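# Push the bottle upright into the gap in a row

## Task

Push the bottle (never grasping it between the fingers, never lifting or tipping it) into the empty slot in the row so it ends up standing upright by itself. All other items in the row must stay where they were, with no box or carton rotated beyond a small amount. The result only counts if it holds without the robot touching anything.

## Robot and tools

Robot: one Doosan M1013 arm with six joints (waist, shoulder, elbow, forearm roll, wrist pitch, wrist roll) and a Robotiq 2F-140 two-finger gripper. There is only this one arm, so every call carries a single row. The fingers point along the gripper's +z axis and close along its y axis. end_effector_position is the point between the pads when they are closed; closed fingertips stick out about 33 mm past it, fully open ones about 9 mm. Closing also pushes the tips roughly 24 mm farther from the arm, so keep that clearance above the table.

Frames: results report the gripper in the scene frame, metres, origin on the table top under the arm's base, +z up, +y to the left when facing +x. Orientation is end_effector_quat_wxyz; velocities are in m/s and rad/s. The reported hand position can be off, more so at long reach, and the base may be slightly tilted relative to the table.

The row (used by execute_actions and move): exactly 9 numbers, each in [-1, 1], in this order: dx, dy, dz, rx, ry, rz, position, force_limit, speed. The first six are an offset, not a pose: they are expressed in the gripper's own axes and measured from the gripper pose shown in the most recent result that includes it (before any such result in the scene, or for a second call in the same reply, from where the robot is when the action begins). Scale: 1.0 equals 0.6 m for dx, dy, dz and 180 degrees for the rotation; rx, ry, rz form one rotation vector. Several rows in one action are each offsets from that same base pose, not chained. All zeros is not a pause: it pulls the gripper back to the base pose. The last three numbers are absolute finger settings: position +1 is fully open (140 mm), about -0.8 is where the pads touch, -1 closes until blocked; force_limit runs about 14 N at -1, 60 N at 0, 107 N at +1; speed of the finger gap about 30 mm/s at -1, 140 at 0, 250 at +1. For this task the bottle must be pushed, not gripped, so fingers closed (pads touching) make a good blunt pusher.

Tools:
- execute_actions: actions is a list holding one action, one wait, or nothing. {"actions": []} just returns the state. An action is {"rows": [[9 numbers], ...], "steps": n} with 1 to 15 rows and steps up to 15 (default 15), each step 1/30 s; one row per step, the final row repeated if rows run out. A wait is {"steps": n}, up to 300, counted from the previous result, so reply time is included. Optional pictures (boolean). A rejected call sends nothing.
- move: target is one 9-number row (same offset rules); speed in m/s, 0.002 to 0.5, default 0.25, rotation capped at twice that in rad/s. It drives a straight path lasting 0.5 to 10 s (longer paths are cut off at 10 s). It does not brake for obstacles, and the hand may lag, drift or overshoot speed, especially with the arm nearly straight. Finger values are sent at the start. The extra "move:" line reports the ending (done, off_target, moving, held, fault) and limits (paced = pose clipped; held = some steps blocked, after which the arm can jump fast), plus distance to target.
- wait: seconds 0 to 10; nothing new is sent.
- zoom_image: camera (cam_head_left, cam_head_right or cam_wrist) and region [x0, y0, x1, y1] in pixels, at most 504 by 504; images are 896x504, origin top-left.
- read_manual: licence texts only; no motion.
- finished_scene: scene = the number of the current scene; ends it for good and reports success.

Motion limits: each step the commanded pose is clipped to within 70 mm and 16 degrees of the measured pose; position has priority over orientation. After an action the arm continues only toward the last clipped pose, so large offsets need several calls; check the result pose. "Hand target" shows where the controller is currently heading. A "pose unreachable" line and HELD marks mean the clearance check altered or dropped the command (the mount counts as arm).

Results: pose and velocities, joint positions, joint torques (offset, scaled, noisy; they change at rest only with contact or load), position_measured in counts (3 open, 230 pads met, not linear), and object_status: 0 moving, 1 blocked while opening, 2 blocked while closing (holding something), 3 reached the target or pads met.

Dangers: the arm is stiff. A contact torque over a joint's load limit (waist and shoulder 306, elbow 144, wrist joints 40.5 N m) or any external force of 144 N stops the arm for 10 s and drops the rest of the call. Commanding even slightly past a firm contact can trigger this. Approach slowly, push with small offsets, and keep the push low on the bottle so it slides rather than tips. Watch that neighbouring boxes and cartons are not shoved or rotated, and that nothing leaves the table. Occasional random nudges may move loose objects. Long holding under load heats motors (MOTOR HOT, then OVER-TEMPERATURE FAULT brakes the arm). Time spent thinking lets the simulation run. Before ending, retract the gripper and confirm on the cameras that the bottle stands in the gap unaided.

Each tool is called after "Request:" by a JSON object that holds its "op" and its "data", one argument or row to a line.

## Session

Request:
{"op": "execute_actions", "data": {
  "actions": []
}}

Scene clock: 0.00 s of 4500.00 s.
end_effector_position=(+0.5712, +0.3169, +0.3956) position_measured=3 object_status=3 end_effector_quat_wxyz=(+0.586, +0.388, -0.652, +0.285) end_effector_velocity=(+0.000, -0.000, -0.001) end_effector_angular_velocity=(-0.001, -0.002, +0.001)
Joint positions: [ 0.63   0.74   1.126 -0.69   2.569  3.972]
Joint velocities: [ 0.     0.     0.    -0.    -0.001  0.002]
Joint torques (N m, as the joint torque sensors report them, + toward a larger angle): no reading
Hand target: +0.571, +0.317, +0.396; +0.586, +0.388, -0.652, +0.285

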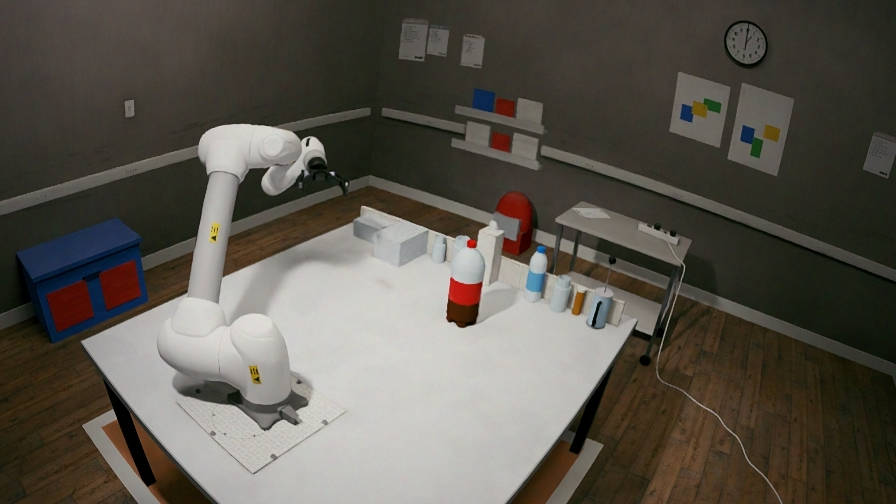

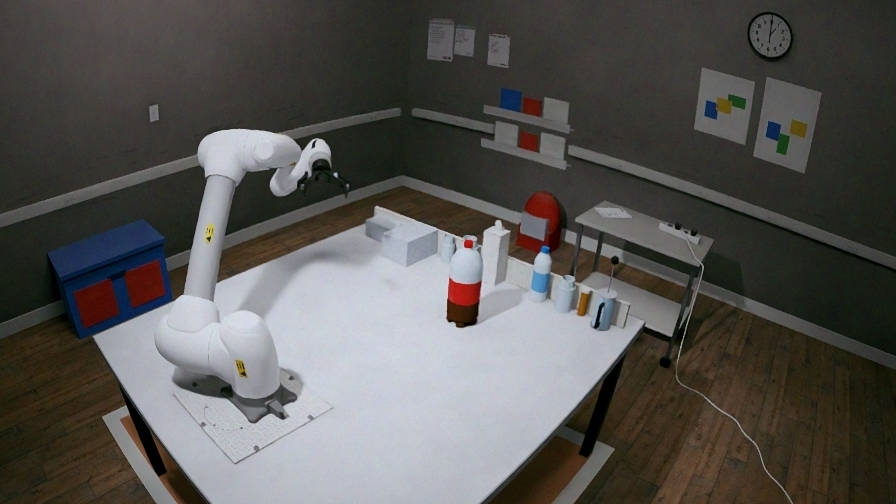

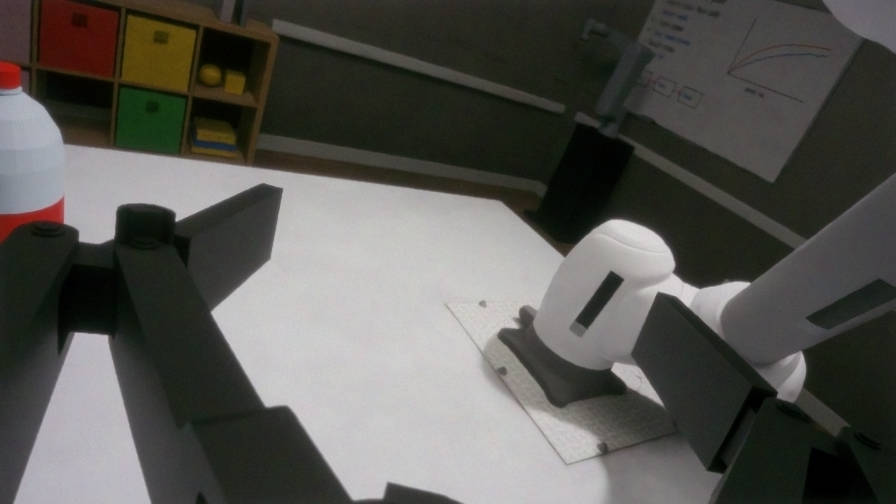

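Request:
{"op": "zoom_image", "data": {
  "camera": "cam_head_left",
  "region": [420, 210, 580, 340]
}}

Request:
{"op": "zoom_image", "data": {
  "camera": "cam_head_right",
  "region": [420, 210, 580, 340]
}}

Request:
{"op": "zoom_image", "data": {
  "camera": "cam_head_left",
  "region": [500, 230, 680, 380]
}}

Request:
{"op": "zoom_image", "data": {
  "camera": "cam_head_left",
  "region": [160, 340, 360, 504]
}}

Request:
{"op": "zoom_image", "data": {
  "camera": "cam_head_left",
  "region": [280, 170, 460, 290]
}}

Request:
{"op": "zoom_image", "data": {
  "camera": "cam_wrist",
  "region": [120, 170, 320, 370]
}}

Request:
{"op": "zoom_image", "data": {
  "camera": "cam_wrist",
  "region": [620, 280, 844, 504]
}}

Region (420, 210, 580, 340) of cam_head_left's 896x504 image, scaled by 3.150, with more detail than that image has; it fills the top 410 rows of this view, and the rest is white.

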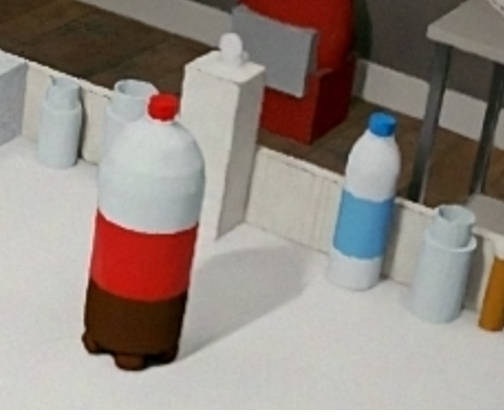

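Region (420, 210, 580, 340) of cam_head_right's 896x504 image, scaled by 3.150, with more detail than that image has; it fills the top 410 rows of this view, and the rest is white.

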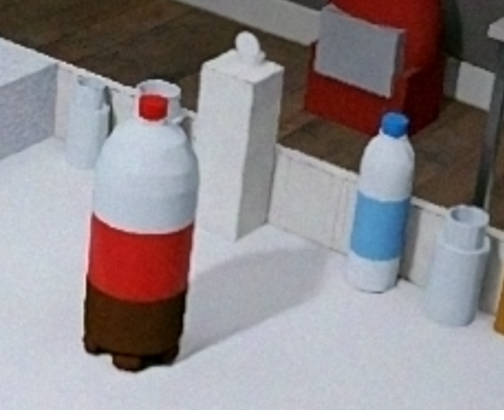

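Region (500, 230, 680, 380) of cam_head_left's 896x504 image, scaled by 2.800, with more detail than that image has.

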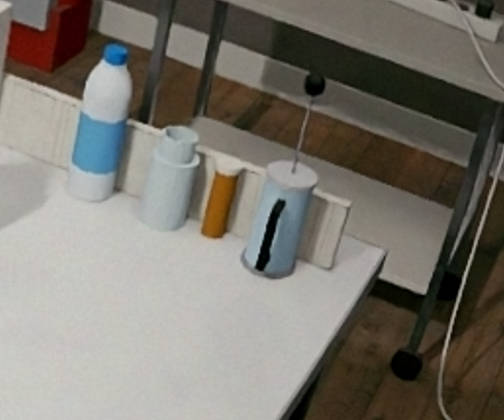

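Region (160, 340, 360, 504) of cam_head_left's 896x504 image, scaled by 2.520, with more detail than that image has; it fills the top 413 rows of this view, and the rest is white.

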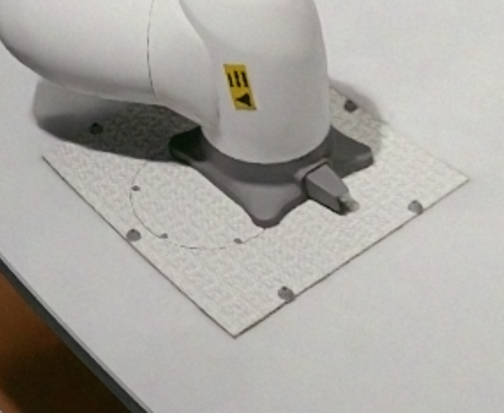

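Region (280, 170, 460, 290) of cam_head_left's 896x504 image, scaled by 2.800, with more detail than that image has.

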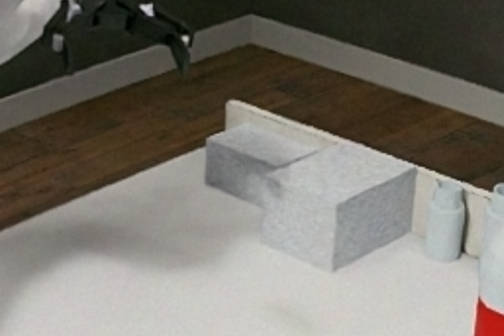

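Region (120, 170, 320, 370) of cam_wrist's 896x504 image, scaled by 2.520, with more detail than that image has.

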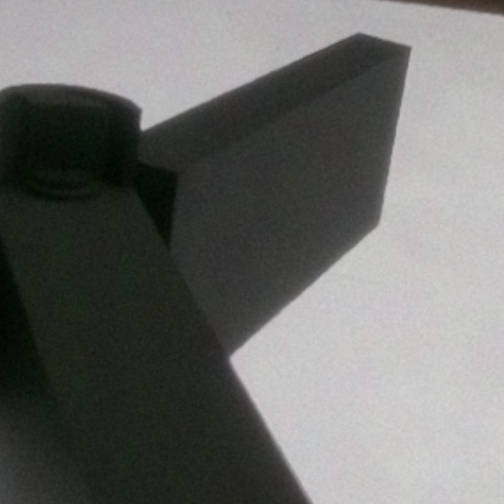

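Region (620, 280, 844, 504) of cam_wrist's 896x504 image, scaled by 2.250, with more detail than that image has.

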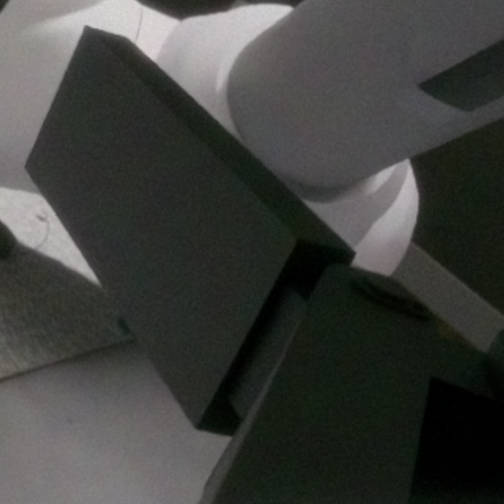

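Request:
{"op": "move", "data": {
  "target": [-0.4347, -0.5678, 0.6465, 0.5606, 0.4855, -0.4933, -1, 0, 1],
  "speed": 0.4
}}

Scene clock: 124.20 s of 4500.00 s.
end_effector_position=(+0.6493, -0.1409, +0.0518) position_measured=233 object_status=3 end_effector_quat_wxyz=(+0.366, +0.632, +0.592, +0.341) end_effector_velocity=(+0.000, -0.000, -0.001) end_effector_angular_velocity=(+0.006, +0.002, +0.004)
Joint positions: [-0.42   0.31   2.487 -3.599  0.739  3.312]
Joint velocities: [-0.005  0.001 -0.002 -0.017 -0.001  0.013]
Joint torques (N m, as the joint torque sensors report them, + toward a larger angle): [ -1.79 -51.34 -18.43  -1.     1.96  -0.14]
Hand target: +0.649, -0.141, +0.052; +0.366, +0.632, +0.592, +0.341
Off the commanded pose: 0.001 m, 0 deg.
After step 90, 117.00 s passed at rest.
move: done

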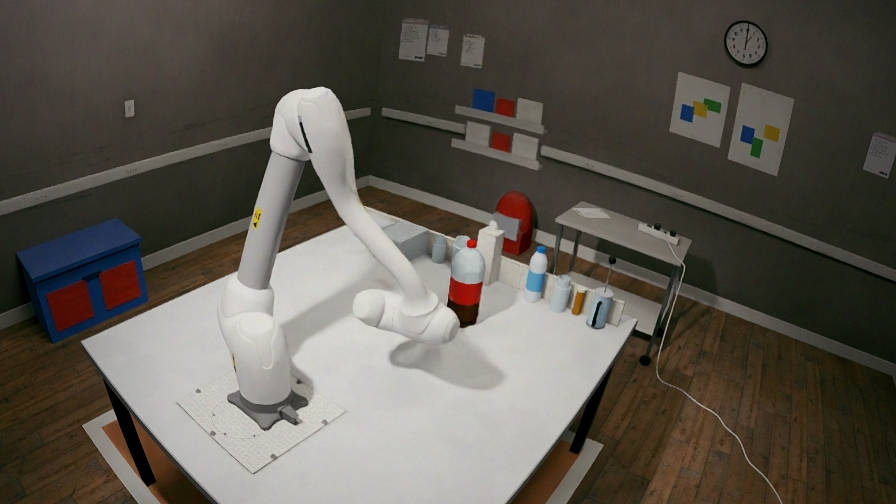

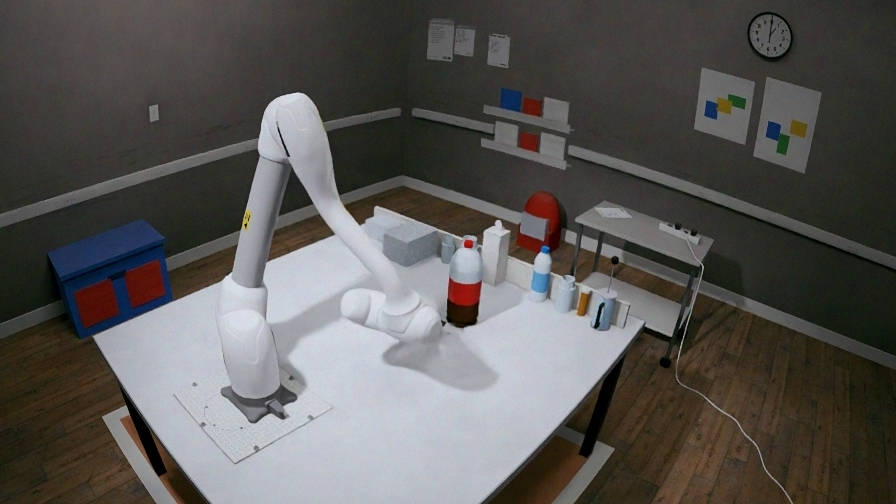

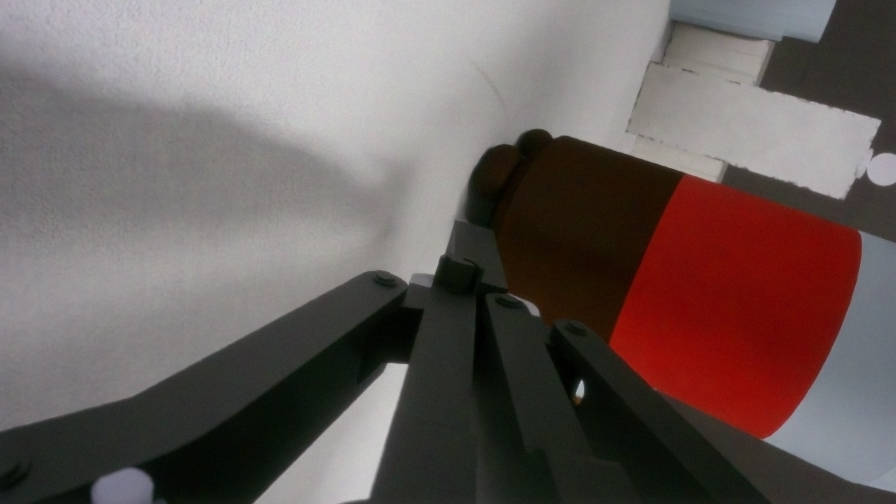

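Request:
{"op": "zoom_image", "data": {
  "camera": "cam_wrist",
  "region": [600, 30, 896, 260]
}}

Request:
{"op": "zoom_image", "data": {
  "camera": "cam_wrist",
  "region": [600, 300, 896, 504]
}}

Request:
{"op": "zoom_image", "data": {
  "camera": "cam_wrist",
  "region": [420, 100, 660, 340]
}}

Region (600, 30, 896, 260) of cam_wrist's 896x504 image, scaled by 1.703, with more detail than that image has.

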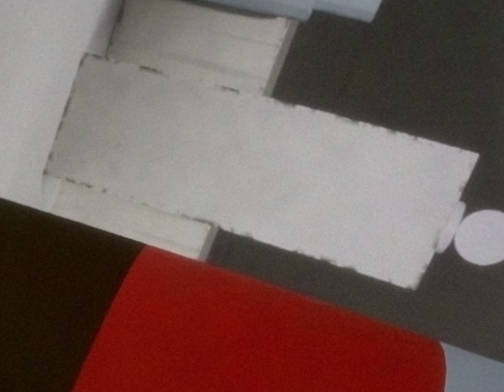

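Region (600, 300, 896, 504) of cam_wrist's 896x504 image, scaled by 1.703, with more detail than that image has; it fills the top 347 rows of this view, and the rest is white.

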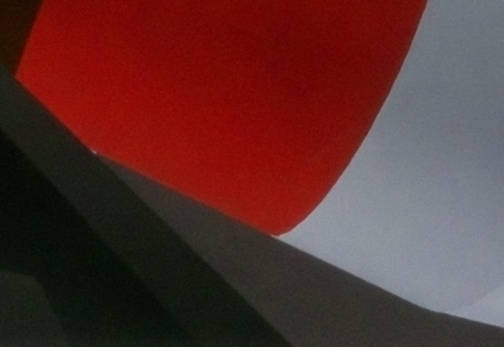

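Region (420, 100, 660, 340) of cam_wrist's 896x504 image, scaled by 2.100, with more detail than that image has.

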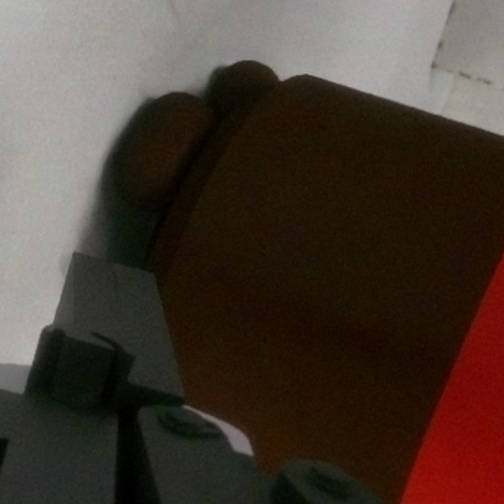

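Request:
{"op": "move", "data": {
  "target": [0.0033, 0.1942, 0.3497, 0, 0, 0, -1, 0, 1],
  "speed": 0.06
}}

Scene clock: 190.67 s of 4500.00 s.
end_effector_position=(+0.8888, -0.1553, +0.0483) position_measured=233 object_status=3 end_effector_quat_wxyz=(+0.366, +0.632, +0.592, +0.341) end_effector_velocity=(+0.002, +0.000, +0.000) end_effector_angular_velocity=(-0.001, -0.001, +0.001)
Joint positions: [-0.282  0.53   2.045 -3.522  0.512  3.371]
Joint velocities: [ 0.001  0.001 -0.003 -0.001 -0.001  0.001]
Joint torques (N m, as the joint torque sensors report them, + toward a larger angle): [ -0.32 -78.11 -28.36  -1.7    1.75  -0.24]
Hand target: +0.889, -0.155, +0.048; +0.366, +0.632, +0.592, +0.341
Off the commanded pose: 0.000 m, 0 deg.
After step 90, 59.13 s passed at rest.
move: done

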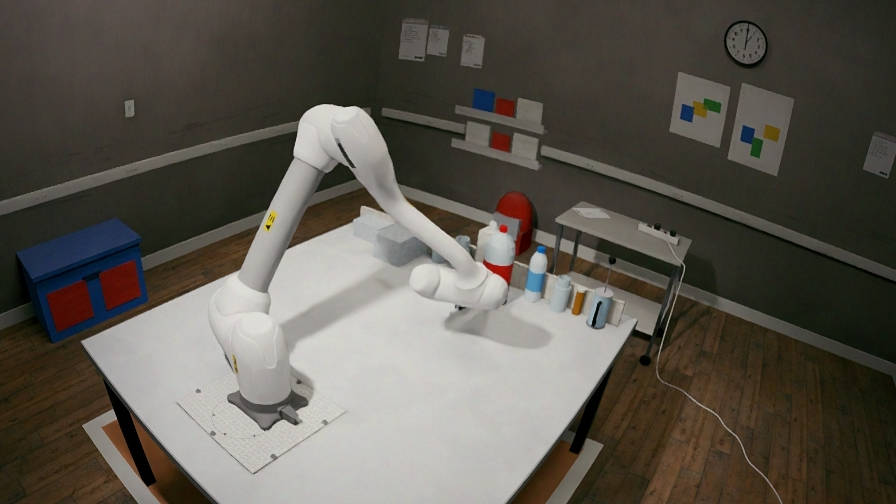

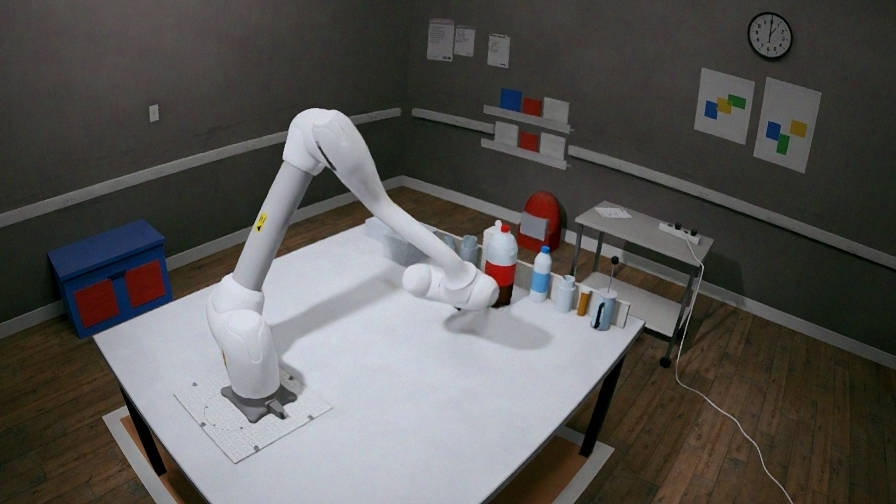

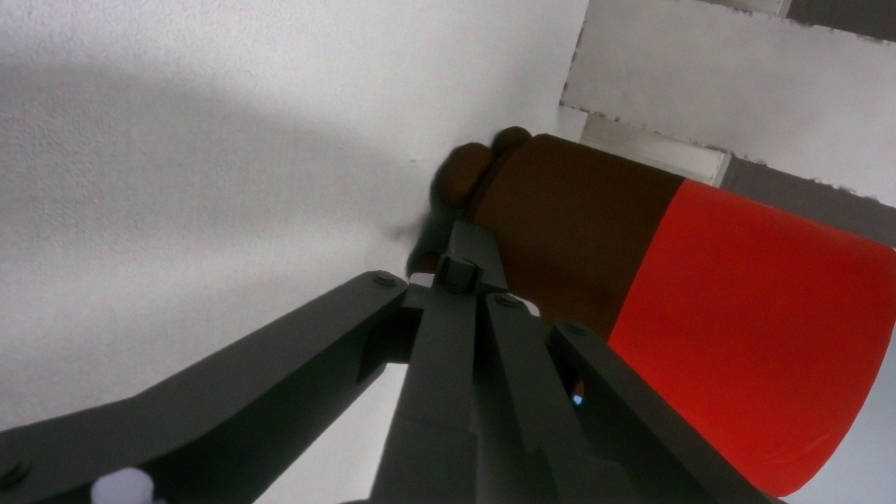

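Request:
{"op": "zoom_image", "data": {
  "camera": "cam_wrist",
  "region": [420, 0, 720, 240]
}}

Request:
{"op": "zoom_image", "data": {
  "camera": "cam_wrist",
  "region": [640, 80, 896, 280]
}}

Request:
{"op": "zoom_image", "data": {
  "camera": "cam_wrist",
  "region": [660, 360, 896, 504]
}}

Request:
{"op": "zoom_image", "data": {
  "camera": "cam_head_left",
  "region": [420, 210, 580, 340]
}}

Region (420, 0, 720, 240) of cam_wrist's 896x504 image, scaled by 1.680, with more detail than that image has; it fills the top 403 rows of this view, and the rest is white.

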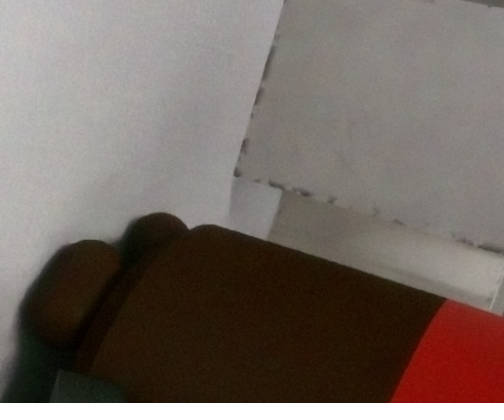

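Region (640, 80, 896, 280) of cam_wrist's 896x504 image, scaled by 1.969, with more detail than that image has; it fills the top 394 rows of this view, and the rest is white.

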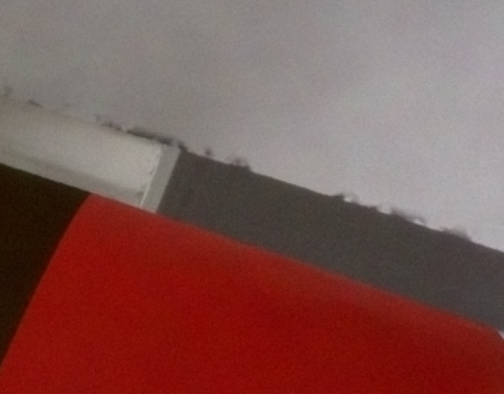

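Region (660, 360, 896, 504) of cam_wrist's 896x504 image, scaled by 2.136, with more detail than that image has.

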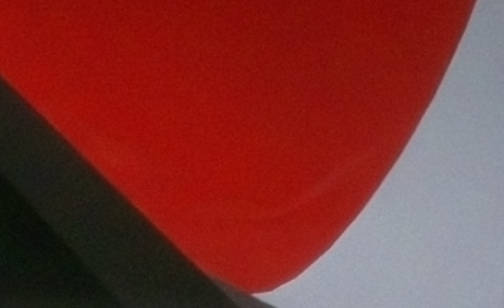

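Region (420, 210, 580, 340) of cam_head_left's 896x504 image, scaled by 3.150, with more detail than that image has; it fills the top 410 rows of this view, and the rest is white.

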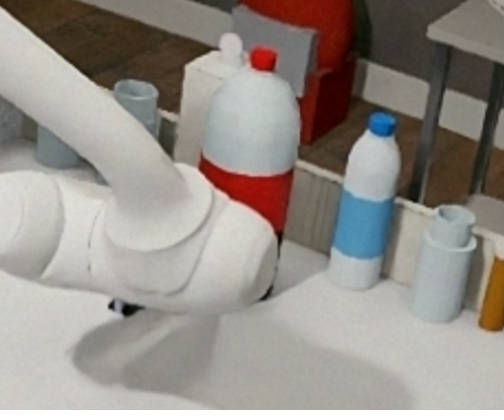

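Request:
{"op": "move", "data": {
  "target": [0, 0.0767, 0.1328, 0, 0, 0, -1, 0, 1],
  "speed": 0.055
}}

Scene clock: 248.60 s of 4500.00 s.
end_effector_position=(+0.9806, -0.1616, +0.0484) position_measured=233 object_status=3 end_effector_quat_wxyz=(+0.366, +0.632, +0.592, +0.341) end_effector_velocity=(+0.002, -0.000, +0.001) end_effector_angular_velocity=(-0.001, -0.002, +0.001)
Joint positions: [-0.255  0.62   1.858 -3.545  0.416  3.421]
Joint velocities: [-0.     0.    -0.003 -0.002  0.     0.001]
Joint torques (N m, as the joint torque sensors report them, + toward a larger angle): [ -1.   -86.67 -29.88  -2.22   2.08   0.2 ]
Hand target: +0.981, -0.162, +0.048; +0.366, +0.632, +0.592, +0.341
Off the commanded pose: 0.000 m, 0 deg.
After step 90, 52.93 s passed at rest.
move: done

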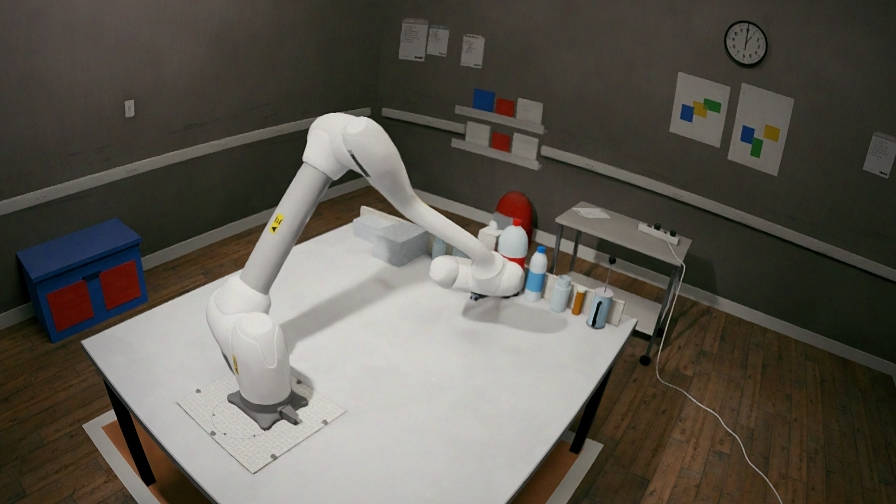

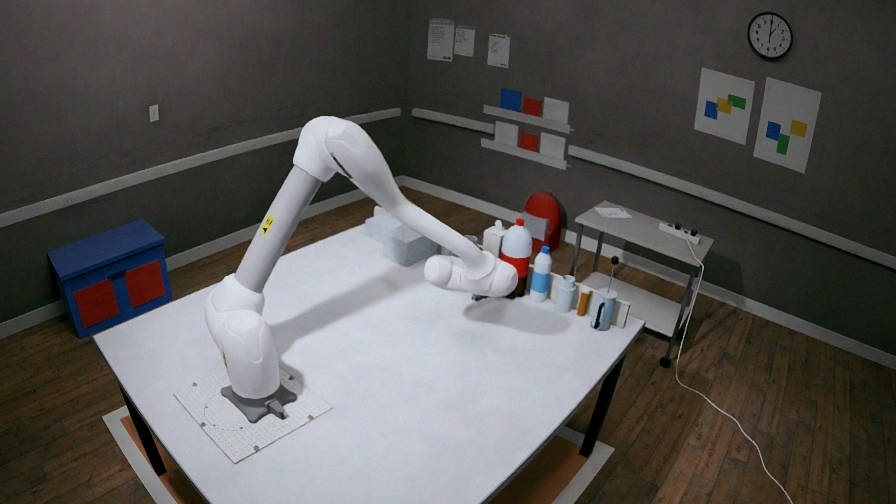

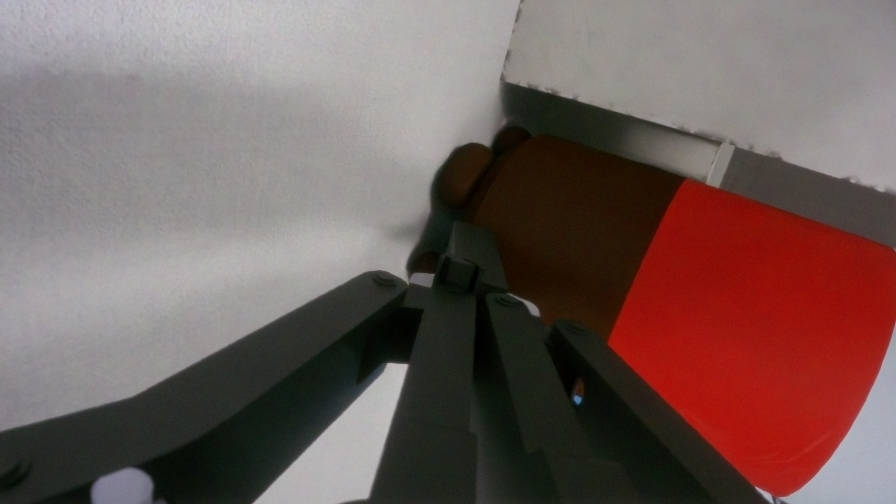

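Request:
{"op": "zoom_image", "data": {
  "camera": "cam_wrist",
  "region": [430, 30, 630, 200]
}}

Request:
{"op": "zoom_image", "data": {
  "camera": "cam_wrist",
  "region": [640, 80, 800, 220]
}}

Request:
{"op": "zoom_image", "data": {
  "camera": "cam_head_right",
  "region": [460, 200, 580, 320]
}}

Request:
{"op": "zoom_image", "data": {
  "camera": "cam_head_left",
  "region": [420, 210, 580, 340]
}}

Region (430, 30, 630, 200) of cam_wrist's 896x504 image, scaled by 2.520, with more detail than that image has; it fills the top 428 rows of this view, and the rest is white.

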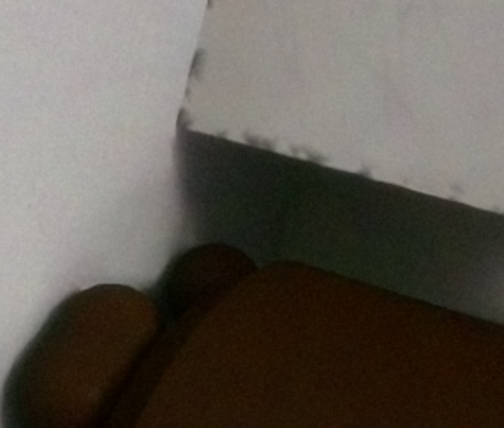

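Region (640, 80, 800, 220) of cam_wrist's 896x504 image, scaled by 3.150, with more detail than that image has; it fills the top 441 rows of this view, and the rest is white.

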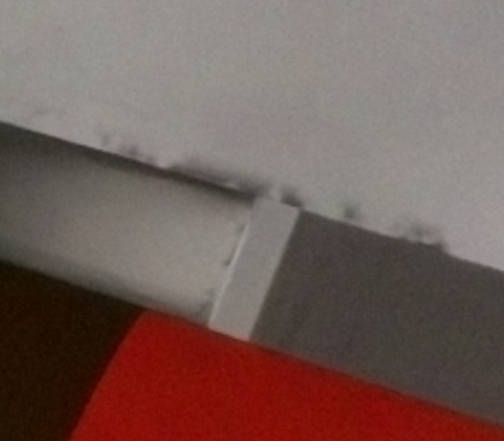

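Region (460, 200, 580, 320) of cam_head_right's 896x504 image, scaled by 4.200, with more detail than that image has.

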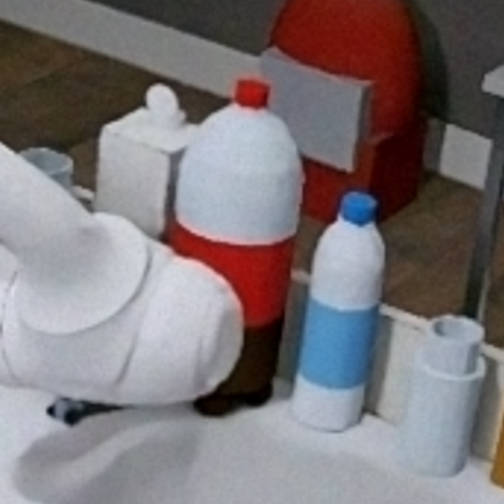

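Region (420, 210, 580, 340) of cam_head_left's 896x504 image, scaled by 3.150, with more detail than that image has; it fills the top 410 rows of this view, and the rest is white.

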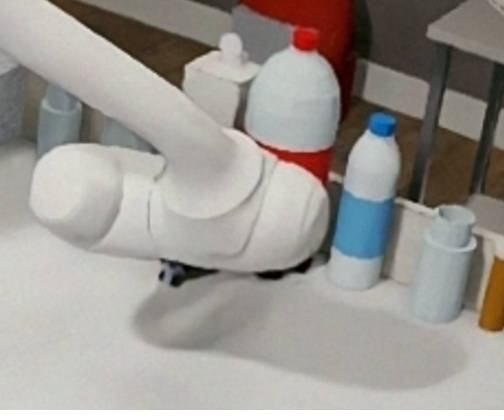

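Request:
{"op": "execute_actions", "data": {
  "actions": [
    {"rows": [[0,0.0003,0.0005,0,0,0,-1,0,1],[0,0.0007,0.0012,0,0,0,-1,0,1],[0,0.0012,0.0021,0,0,0,-1,0,1],[0,0.0017,0.0029,0,0,0,-1,0,1],[0,0.0022,0.0038,0,0,0,-1,0,1],[0,0.0027,0.0047,0,0,0,-1,0,1],[0,0.0032,0.0055,0,0,0,-1,0,1],[0,0.0037,0.0064,0,0,0,-1,0,1],[0,0.0042,0.0073,0,0,0,-1,0,1],[0,0.0046,0.0080,0,0,0,-1,0,1],[0,0.0050,0.0087,0,0,0,-1,0,1]], "steps": 15}
  ]
}}

Request:
{"op": "move", "data": {
  "target": [0.3333, -0.0673, -0.25, 0, 0, 0, -1, 0, 1],
  "speed": 0.25
}}

Scene clock: 287.83 s of 4500.00 s.
end_effector_position=(+0.9863, -0.1620, +0.0484) position_measured=233 object_status=3 end_effector_quat_wxyz=(+0.366, +0.632, +0.592, +0.341) end_effector_velocity=(+0.003, -0.001, -0.001) end_effector_angular_velocity=(+0.002, +0.001, -0.001)
Joint positions: [-0.254  0.626  1.846 -3.547  0.41   3.425]
Joint velocities: [ 0.     0.005 -0.007 -0.003 -0.003  0.005]
Joint torques (N m, as the joint torque sensors report them, + toward a larger angle): [ -0.7  -86.95 -30.38  -2.57   1.94  -0.28]
Hand target: +0.987, -0.162, +0.048; +0.366, +0.632, +0.592, +0.341
Off the commanded pose: 0.000 m, 0 deg.
Steps of this call (steps 1 to 90: nothing new was sent; then 35.73 s passed at rest; steps 91 to 105: all 15 steps of this action). Readings (end_effector_position | what the end effector reports):
91: (+0.9807, -0.1616, +0.0484) | position_measured=233 object_status=3
92: (+0.9808, -0.1616, +0.0485) | position_measured=233 object_status=3
94: (+0.9813, -0.1616, +0.0485) | position_measured=233 object_status=3
98: (+0.9834, -0.1618, +0.0485) | position_measured=233 object_status=3
105: the state above

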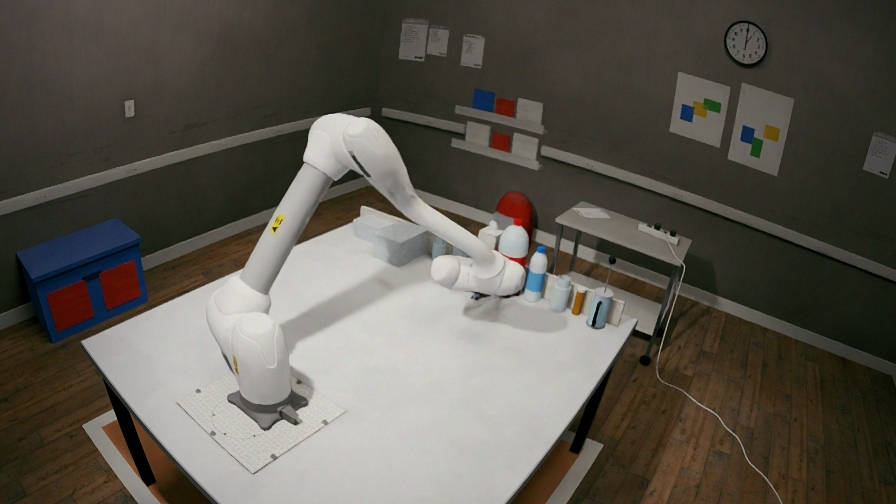

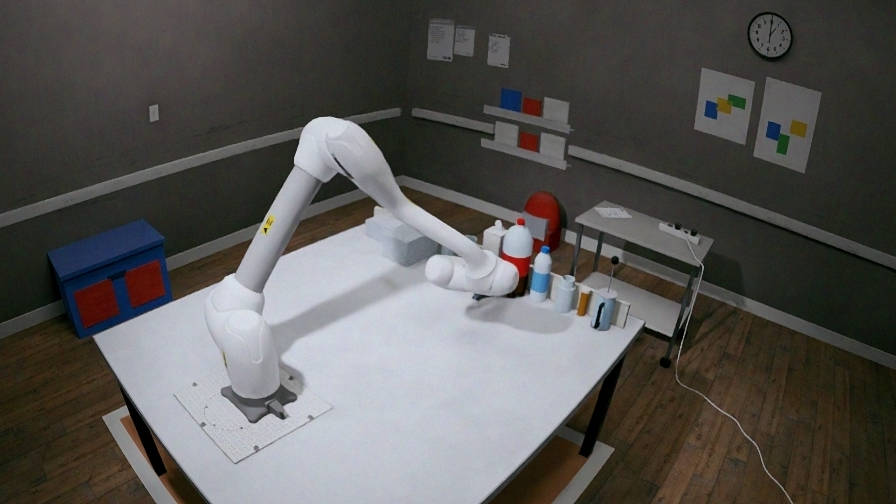

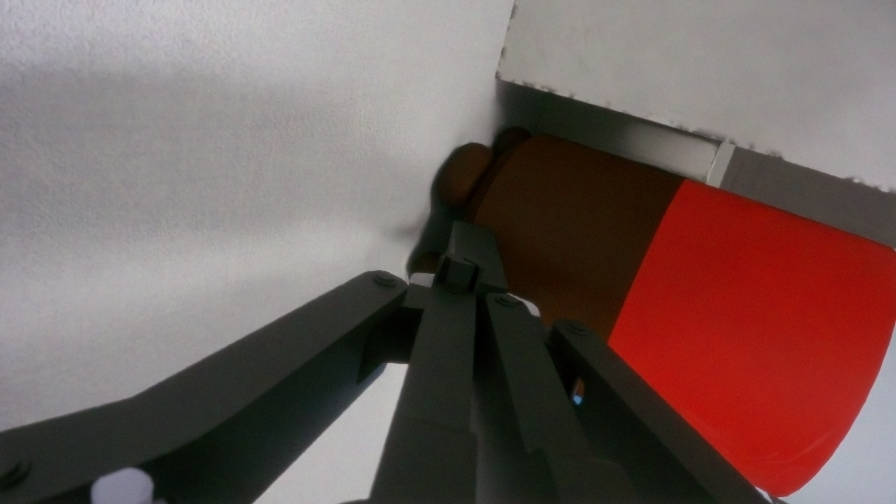

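Scene clock: 289.60 s of 4500.00 s.
end_effector_position=(+0.8502, +0.0475, +0.0880) position_measured=233 object_status=3 end_effector_quat_wxyz=(+0.366, +0.632, +0.592, +0.341) end_effector_velocity=(-0.001, +0.002, -0.001) end_effector_angular_velocity=(-0.002, +0.001, -0.001)
Joint positions: [ 0.054  0.418  2.132 -2.9    0.475  2.986]
Joint velocities: [ 0.004 -0.     0.001  0.011  0.001 -0.009]
Joint torques (N m, as the joint torque sensors report them, + toward a larger angle): [  1.07 -67.07 -25.67  -2.7    2.03  -0.16]
Hand target: +0.850, +0.048, +0.088; +0.366, +0.632, +0.592, +0.341
Off the commanded pose: 0.000 m, 0 deg.
move: done

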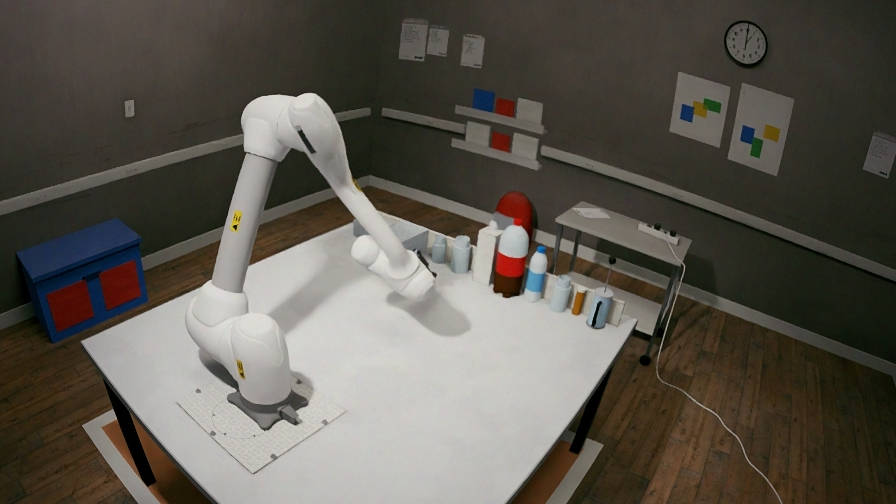

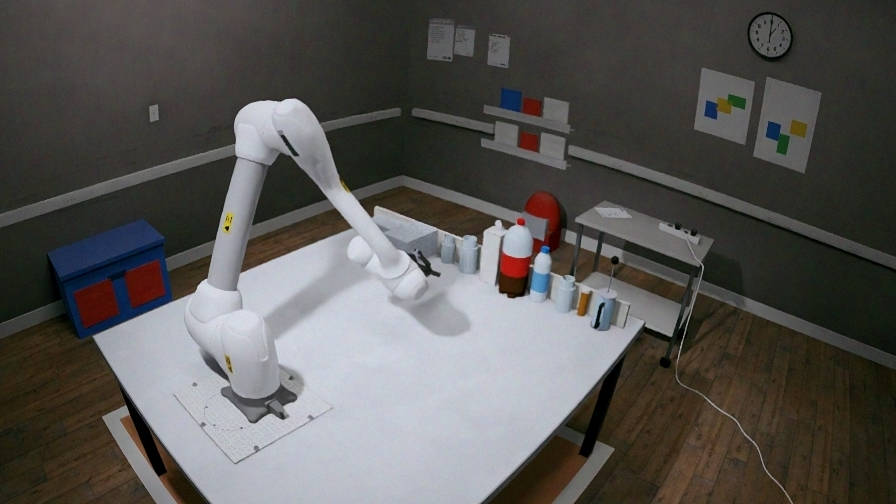

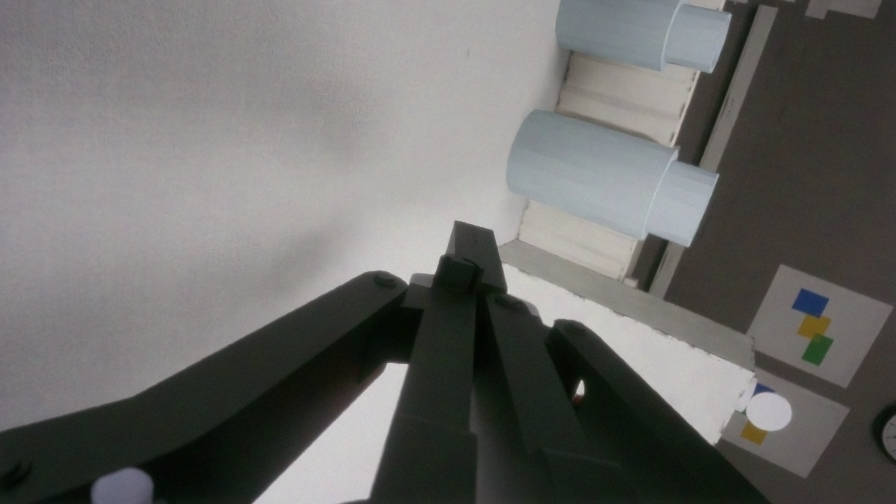

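Request:
{"op": "zoom_image", "data": {
  "camera": "cam_head_left",
  "region": [420, 210, 580, 340]
}}

Request:
{"op": "zoom_image", "data": {
  "camera": "cam_head_right",
  "region": [420, 210, 580, 340]
}}

Region (420, 210, 580, 340) of cam_head_left's 896x504 image, scaled by 3.150, with more detail than that image has; it fills the top 410 rows of this view, and the rest is white.

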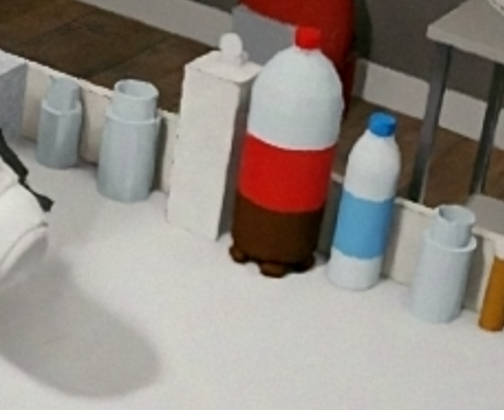

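Region (420, 210, 580, 340) of cam_head_right's 896x504 image, scaled by 3.150, with more detail than that image has; it fills the top 410 rows of this view, and the rest is white.

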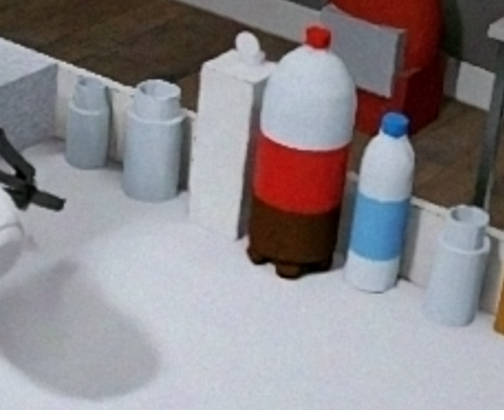

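Request:
{"op": "finished_scene", "data": {
  "scene": 2
}}

The scene is finished: the task was done.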